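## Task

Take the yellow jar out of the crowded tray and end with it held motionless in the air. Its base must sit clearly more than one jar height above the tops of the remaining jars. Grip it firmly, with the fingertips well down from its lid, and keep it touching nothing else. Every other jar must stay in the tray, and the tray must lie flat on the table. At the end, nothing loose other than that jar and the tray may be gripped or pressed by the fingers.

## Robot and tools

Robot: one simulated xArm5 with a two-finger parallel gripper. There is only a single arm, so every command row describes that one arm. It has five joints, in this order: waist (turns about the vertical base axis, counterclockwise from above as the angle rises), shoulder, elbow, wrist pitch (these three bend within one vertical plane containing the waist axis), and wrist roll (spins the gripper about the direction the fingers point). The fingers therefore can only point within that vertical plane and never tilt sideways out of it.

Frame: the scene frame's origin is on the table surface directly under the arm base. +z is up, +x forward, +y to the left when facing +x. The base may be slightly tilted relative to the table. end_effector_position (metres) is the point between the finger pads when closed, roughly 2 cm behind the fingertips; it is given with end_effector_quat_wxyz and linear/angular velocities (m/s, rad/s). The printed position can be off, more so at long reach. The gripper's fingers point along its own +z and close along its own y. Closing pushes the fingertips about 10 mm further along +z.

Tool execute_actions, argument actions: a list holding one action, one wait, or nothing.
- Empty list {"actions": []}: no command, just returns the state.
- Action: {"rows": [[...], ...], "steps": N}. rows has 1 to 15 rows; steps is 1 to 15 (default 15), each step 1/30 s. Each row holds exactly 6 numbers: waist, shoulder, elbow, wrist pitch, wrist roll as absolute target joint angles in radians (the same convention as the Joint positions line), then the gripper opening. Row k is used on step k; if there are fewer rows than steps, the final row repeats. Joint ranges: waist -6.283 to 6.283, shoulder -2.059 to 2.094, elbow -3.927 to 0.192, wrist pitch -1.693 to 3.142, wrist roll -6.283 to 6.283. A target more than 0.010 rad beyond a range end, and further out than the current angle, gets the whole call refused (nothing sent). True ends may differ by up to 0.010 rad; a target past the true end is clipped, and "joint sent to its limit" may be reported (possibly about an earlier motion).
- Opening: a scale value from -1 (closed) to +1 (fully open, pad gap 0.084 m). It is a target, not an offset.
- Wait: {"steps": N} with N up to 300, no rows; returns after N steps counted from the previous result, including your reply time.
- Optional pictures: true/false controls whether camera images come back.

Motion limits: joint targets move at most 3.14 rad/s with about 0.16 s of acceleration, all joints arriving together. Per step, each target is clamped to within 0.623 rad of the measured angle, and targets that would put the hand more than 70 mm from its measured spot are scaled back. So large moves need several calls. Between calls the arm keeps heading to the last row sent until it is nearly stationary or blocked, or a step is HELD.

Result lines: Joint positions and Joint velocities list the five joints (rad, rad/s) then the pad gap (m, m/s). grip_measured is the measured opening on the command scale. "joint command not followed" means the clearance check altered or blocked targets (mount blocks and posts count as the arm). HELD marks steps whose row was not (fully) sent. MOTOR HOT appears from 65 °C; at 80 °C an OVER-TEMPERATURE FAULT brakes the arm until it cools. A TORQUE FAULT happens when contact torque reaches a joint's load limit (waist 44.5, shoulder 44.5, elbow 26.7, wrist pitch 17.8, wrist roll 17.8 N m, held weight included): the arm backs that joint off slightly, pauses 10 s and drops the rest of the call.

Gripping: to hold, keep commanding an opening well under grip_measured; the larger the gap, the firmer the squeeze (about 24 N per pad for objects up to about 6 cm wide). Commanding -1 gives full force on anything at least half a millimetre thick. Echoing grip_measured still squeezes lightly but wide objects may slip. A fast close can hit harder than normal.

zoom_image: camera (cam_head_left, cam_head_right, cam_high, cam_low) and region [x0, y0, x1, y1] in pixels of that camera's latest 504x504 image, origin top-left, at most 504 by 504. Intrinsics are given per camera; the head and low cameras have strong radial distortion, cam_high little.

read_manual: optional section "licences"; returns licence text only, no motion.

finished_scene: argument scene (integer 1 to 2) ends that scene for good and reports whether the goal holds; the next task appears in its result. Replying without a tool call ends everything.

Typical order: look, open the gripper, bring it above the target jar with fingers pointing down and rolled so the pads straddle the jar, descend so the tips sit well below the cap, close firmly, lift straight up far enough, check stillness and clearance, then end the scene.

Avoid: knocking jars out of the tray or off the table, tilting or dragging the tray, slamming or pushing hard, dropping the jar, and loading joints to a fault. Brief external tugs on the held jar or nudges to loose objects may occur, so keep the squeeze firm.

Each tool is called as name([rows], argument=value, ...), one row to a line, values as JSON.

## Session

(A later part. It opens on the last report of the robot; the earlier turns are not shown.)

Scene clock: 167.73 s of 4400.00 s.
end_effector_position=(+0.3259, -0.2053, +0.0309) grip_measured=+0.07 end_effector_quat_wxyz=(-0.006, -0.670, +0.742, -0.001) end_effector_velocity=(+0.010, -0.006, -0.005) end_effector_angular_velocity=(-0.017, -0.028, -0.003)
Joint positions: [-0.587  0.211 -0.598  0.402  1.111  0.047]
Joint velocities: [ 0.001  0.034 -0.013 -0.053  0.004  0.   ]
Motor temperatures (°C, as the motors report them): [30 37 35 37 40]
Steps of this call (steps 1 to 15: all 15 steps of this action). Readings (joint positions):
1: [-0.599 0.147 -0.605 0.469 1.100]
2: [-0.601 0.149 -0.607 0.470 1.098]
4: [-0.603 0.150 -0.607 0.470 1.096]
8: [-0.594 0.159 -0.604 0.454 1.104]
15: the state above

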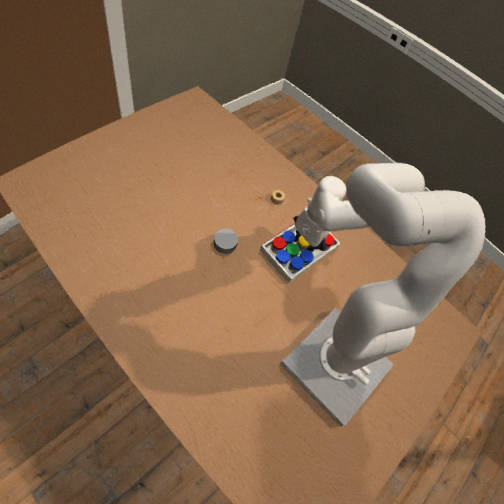

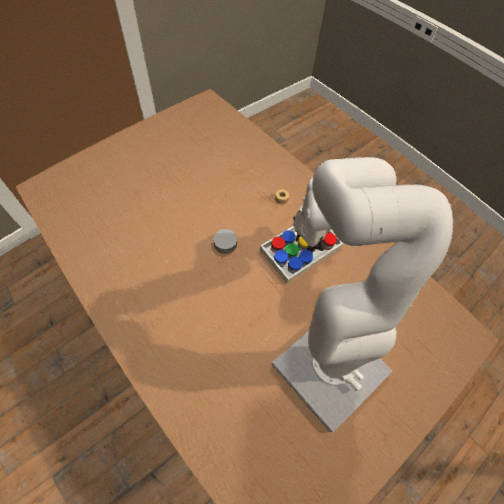

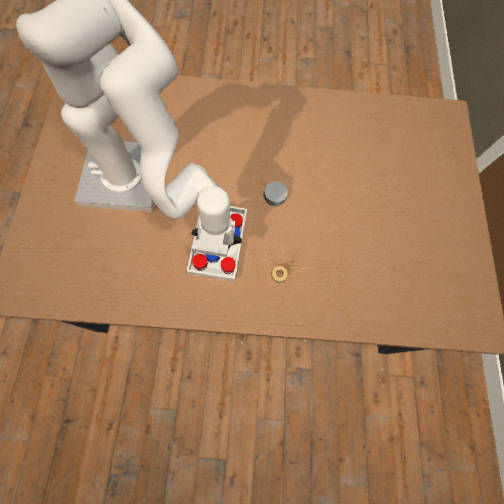

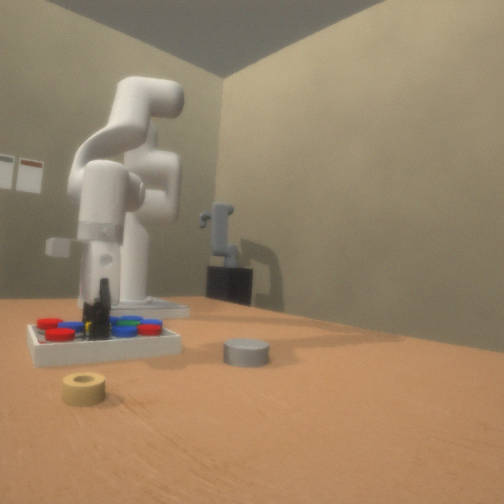

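execute_actions([
  {"rows":[[-0.587,0.212,-0.599,0.399,1.111,0],[-0.587,0.212,-0.599,0.399,1.111,-0.1],[-0.587,0.212,-0.599,0.399,1.111,-0.3],[-0.587,0.212,-0.599,0.399,1.111,-0.6],[-0.587,0.212,-0.599,0.399,1.111,-1],[-0.587,0.212,-0.599,0.399,1.111,-1],[-0.587,0.212,-0.599,0.399,1.111,-1],[-0.587,0.2,-0.599,0.411,1.111,-1],[-0.587,0.18,-0.599,0.431,1.111,-1],[-0.587,0.155,-0.599,0.456,1.111,-1],[-0.587,0.125,-0.599,0.486,1.111,-1],[-0.587,0.09,-0.599,0.521,1.111,-1],[-0.587,0.05,-0.599,0.561,1.111,-1],[-0.587,0.0,-0.599,0.611,1.111,-1],[-0.587,-0.35,-0.599,0.961,1.111,-1]]},
], pictures=false)

execute_actions([
  {"steps":30},
])

Scene clock: 174.90 s of 4400.00 s.
end_effector_position=(+0.3262, -0.2051, +0.0659) grip_measured=-0.07 end_effector_quat_wxyz=(-0.006, -0.670, +0.742, -0.001) end_effector_velocity=(-0.007, +0.008, +0.315) end_effector_angular_velocity=(-0.010, -0.016, -0.001)
Joint positions: [-0.587  0.099 -0.598  0.514  1.111  0.041]
Joint velocities: [-0.001 -0.993 -0.012  0.986  0.    -0.   ]
Motor temperatures (°C, as the motors report them): [30 37 35 37 40]
Steps of this call (steps 1 to 15: the robot went on to your last target; steps 16 to 90: nothing new was sent; then 3.67 s passed at rest; steps 91 to 105: all 15 steps of this action). Readings (joint positions):
91: [-0.587 0.212 -0.599 0.399 1.111]
92: [-0.587 0.212 -0.599 0.399 1.111]
94: [-0.587 0.212 -0.599 0.399 1.111]
98: [-0.587 0.212 -0.599 0.399 1.111]
105: the state above

Scene clock: 175.90 s of 4400.00 s.
end_effector_position=(+0.2946, -0.1834, +0.2004) grip_measured=-0.07 end_effector_quat_wxyz=(-0.005, -0.670, +0.742, -0.002) end_effector_velocity=(-0.001, +0.000, -0.000) end_effector_angular_velocity=(+0.001, +0.001, +0.000)
Joint positions: [-0.587 -0.35  -0.599  0.961  1.111  0.041]
Joint velocities: [ 0.    -0.001  0.001  0.001 -0.     0.   ]
Motor temperatures (°C, as the motors report them): [30 37 35 37 40]
Steps of this call (steps 1 to 30: the robot went on to your last target). Readings (joint positions):
1: [-0.587 0.062 -0.598 0.551 1.111]
2: [-0.587 0.019 -0.598 0.594 1.111]
4: [-0.587 -0.075 -0.600 0.686 1.111]
8: [-0.587 -0.257 -0.600 0.865 1.111]
30: the state above
The arm was judged still, so your last target was given up. Only a new action makes it travel on or press farther. Fingers that are still opening or closing keep moving.

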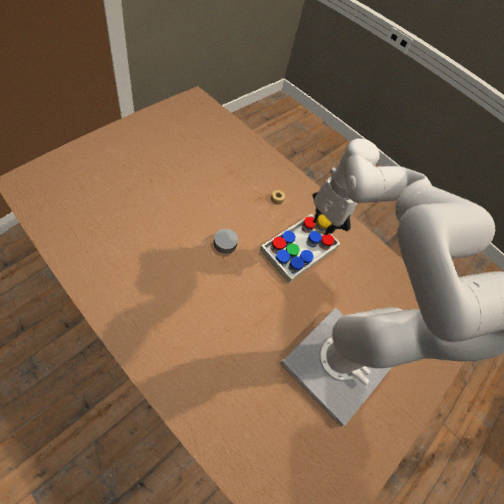

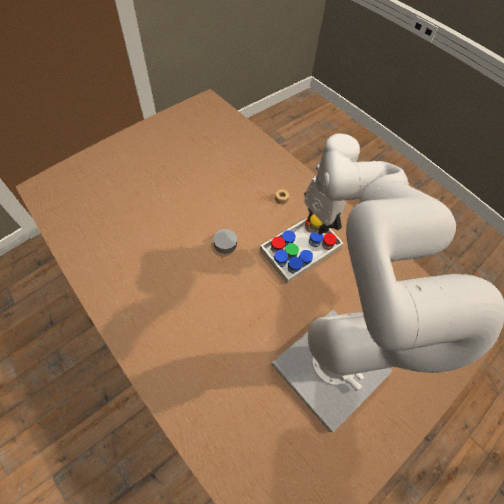

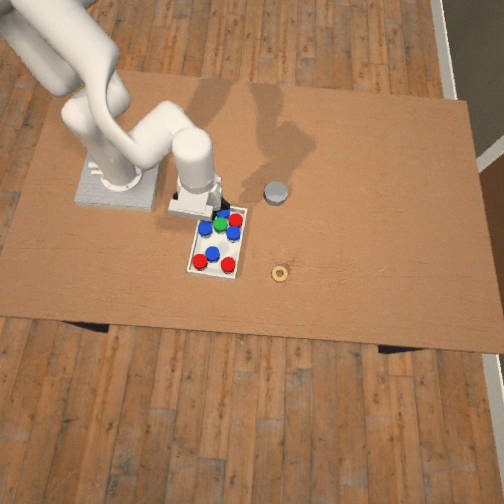

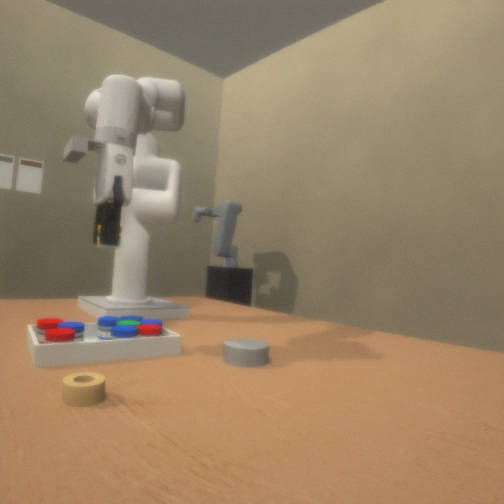

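finished_scene(scene=1)

The scene is finished: the task was done.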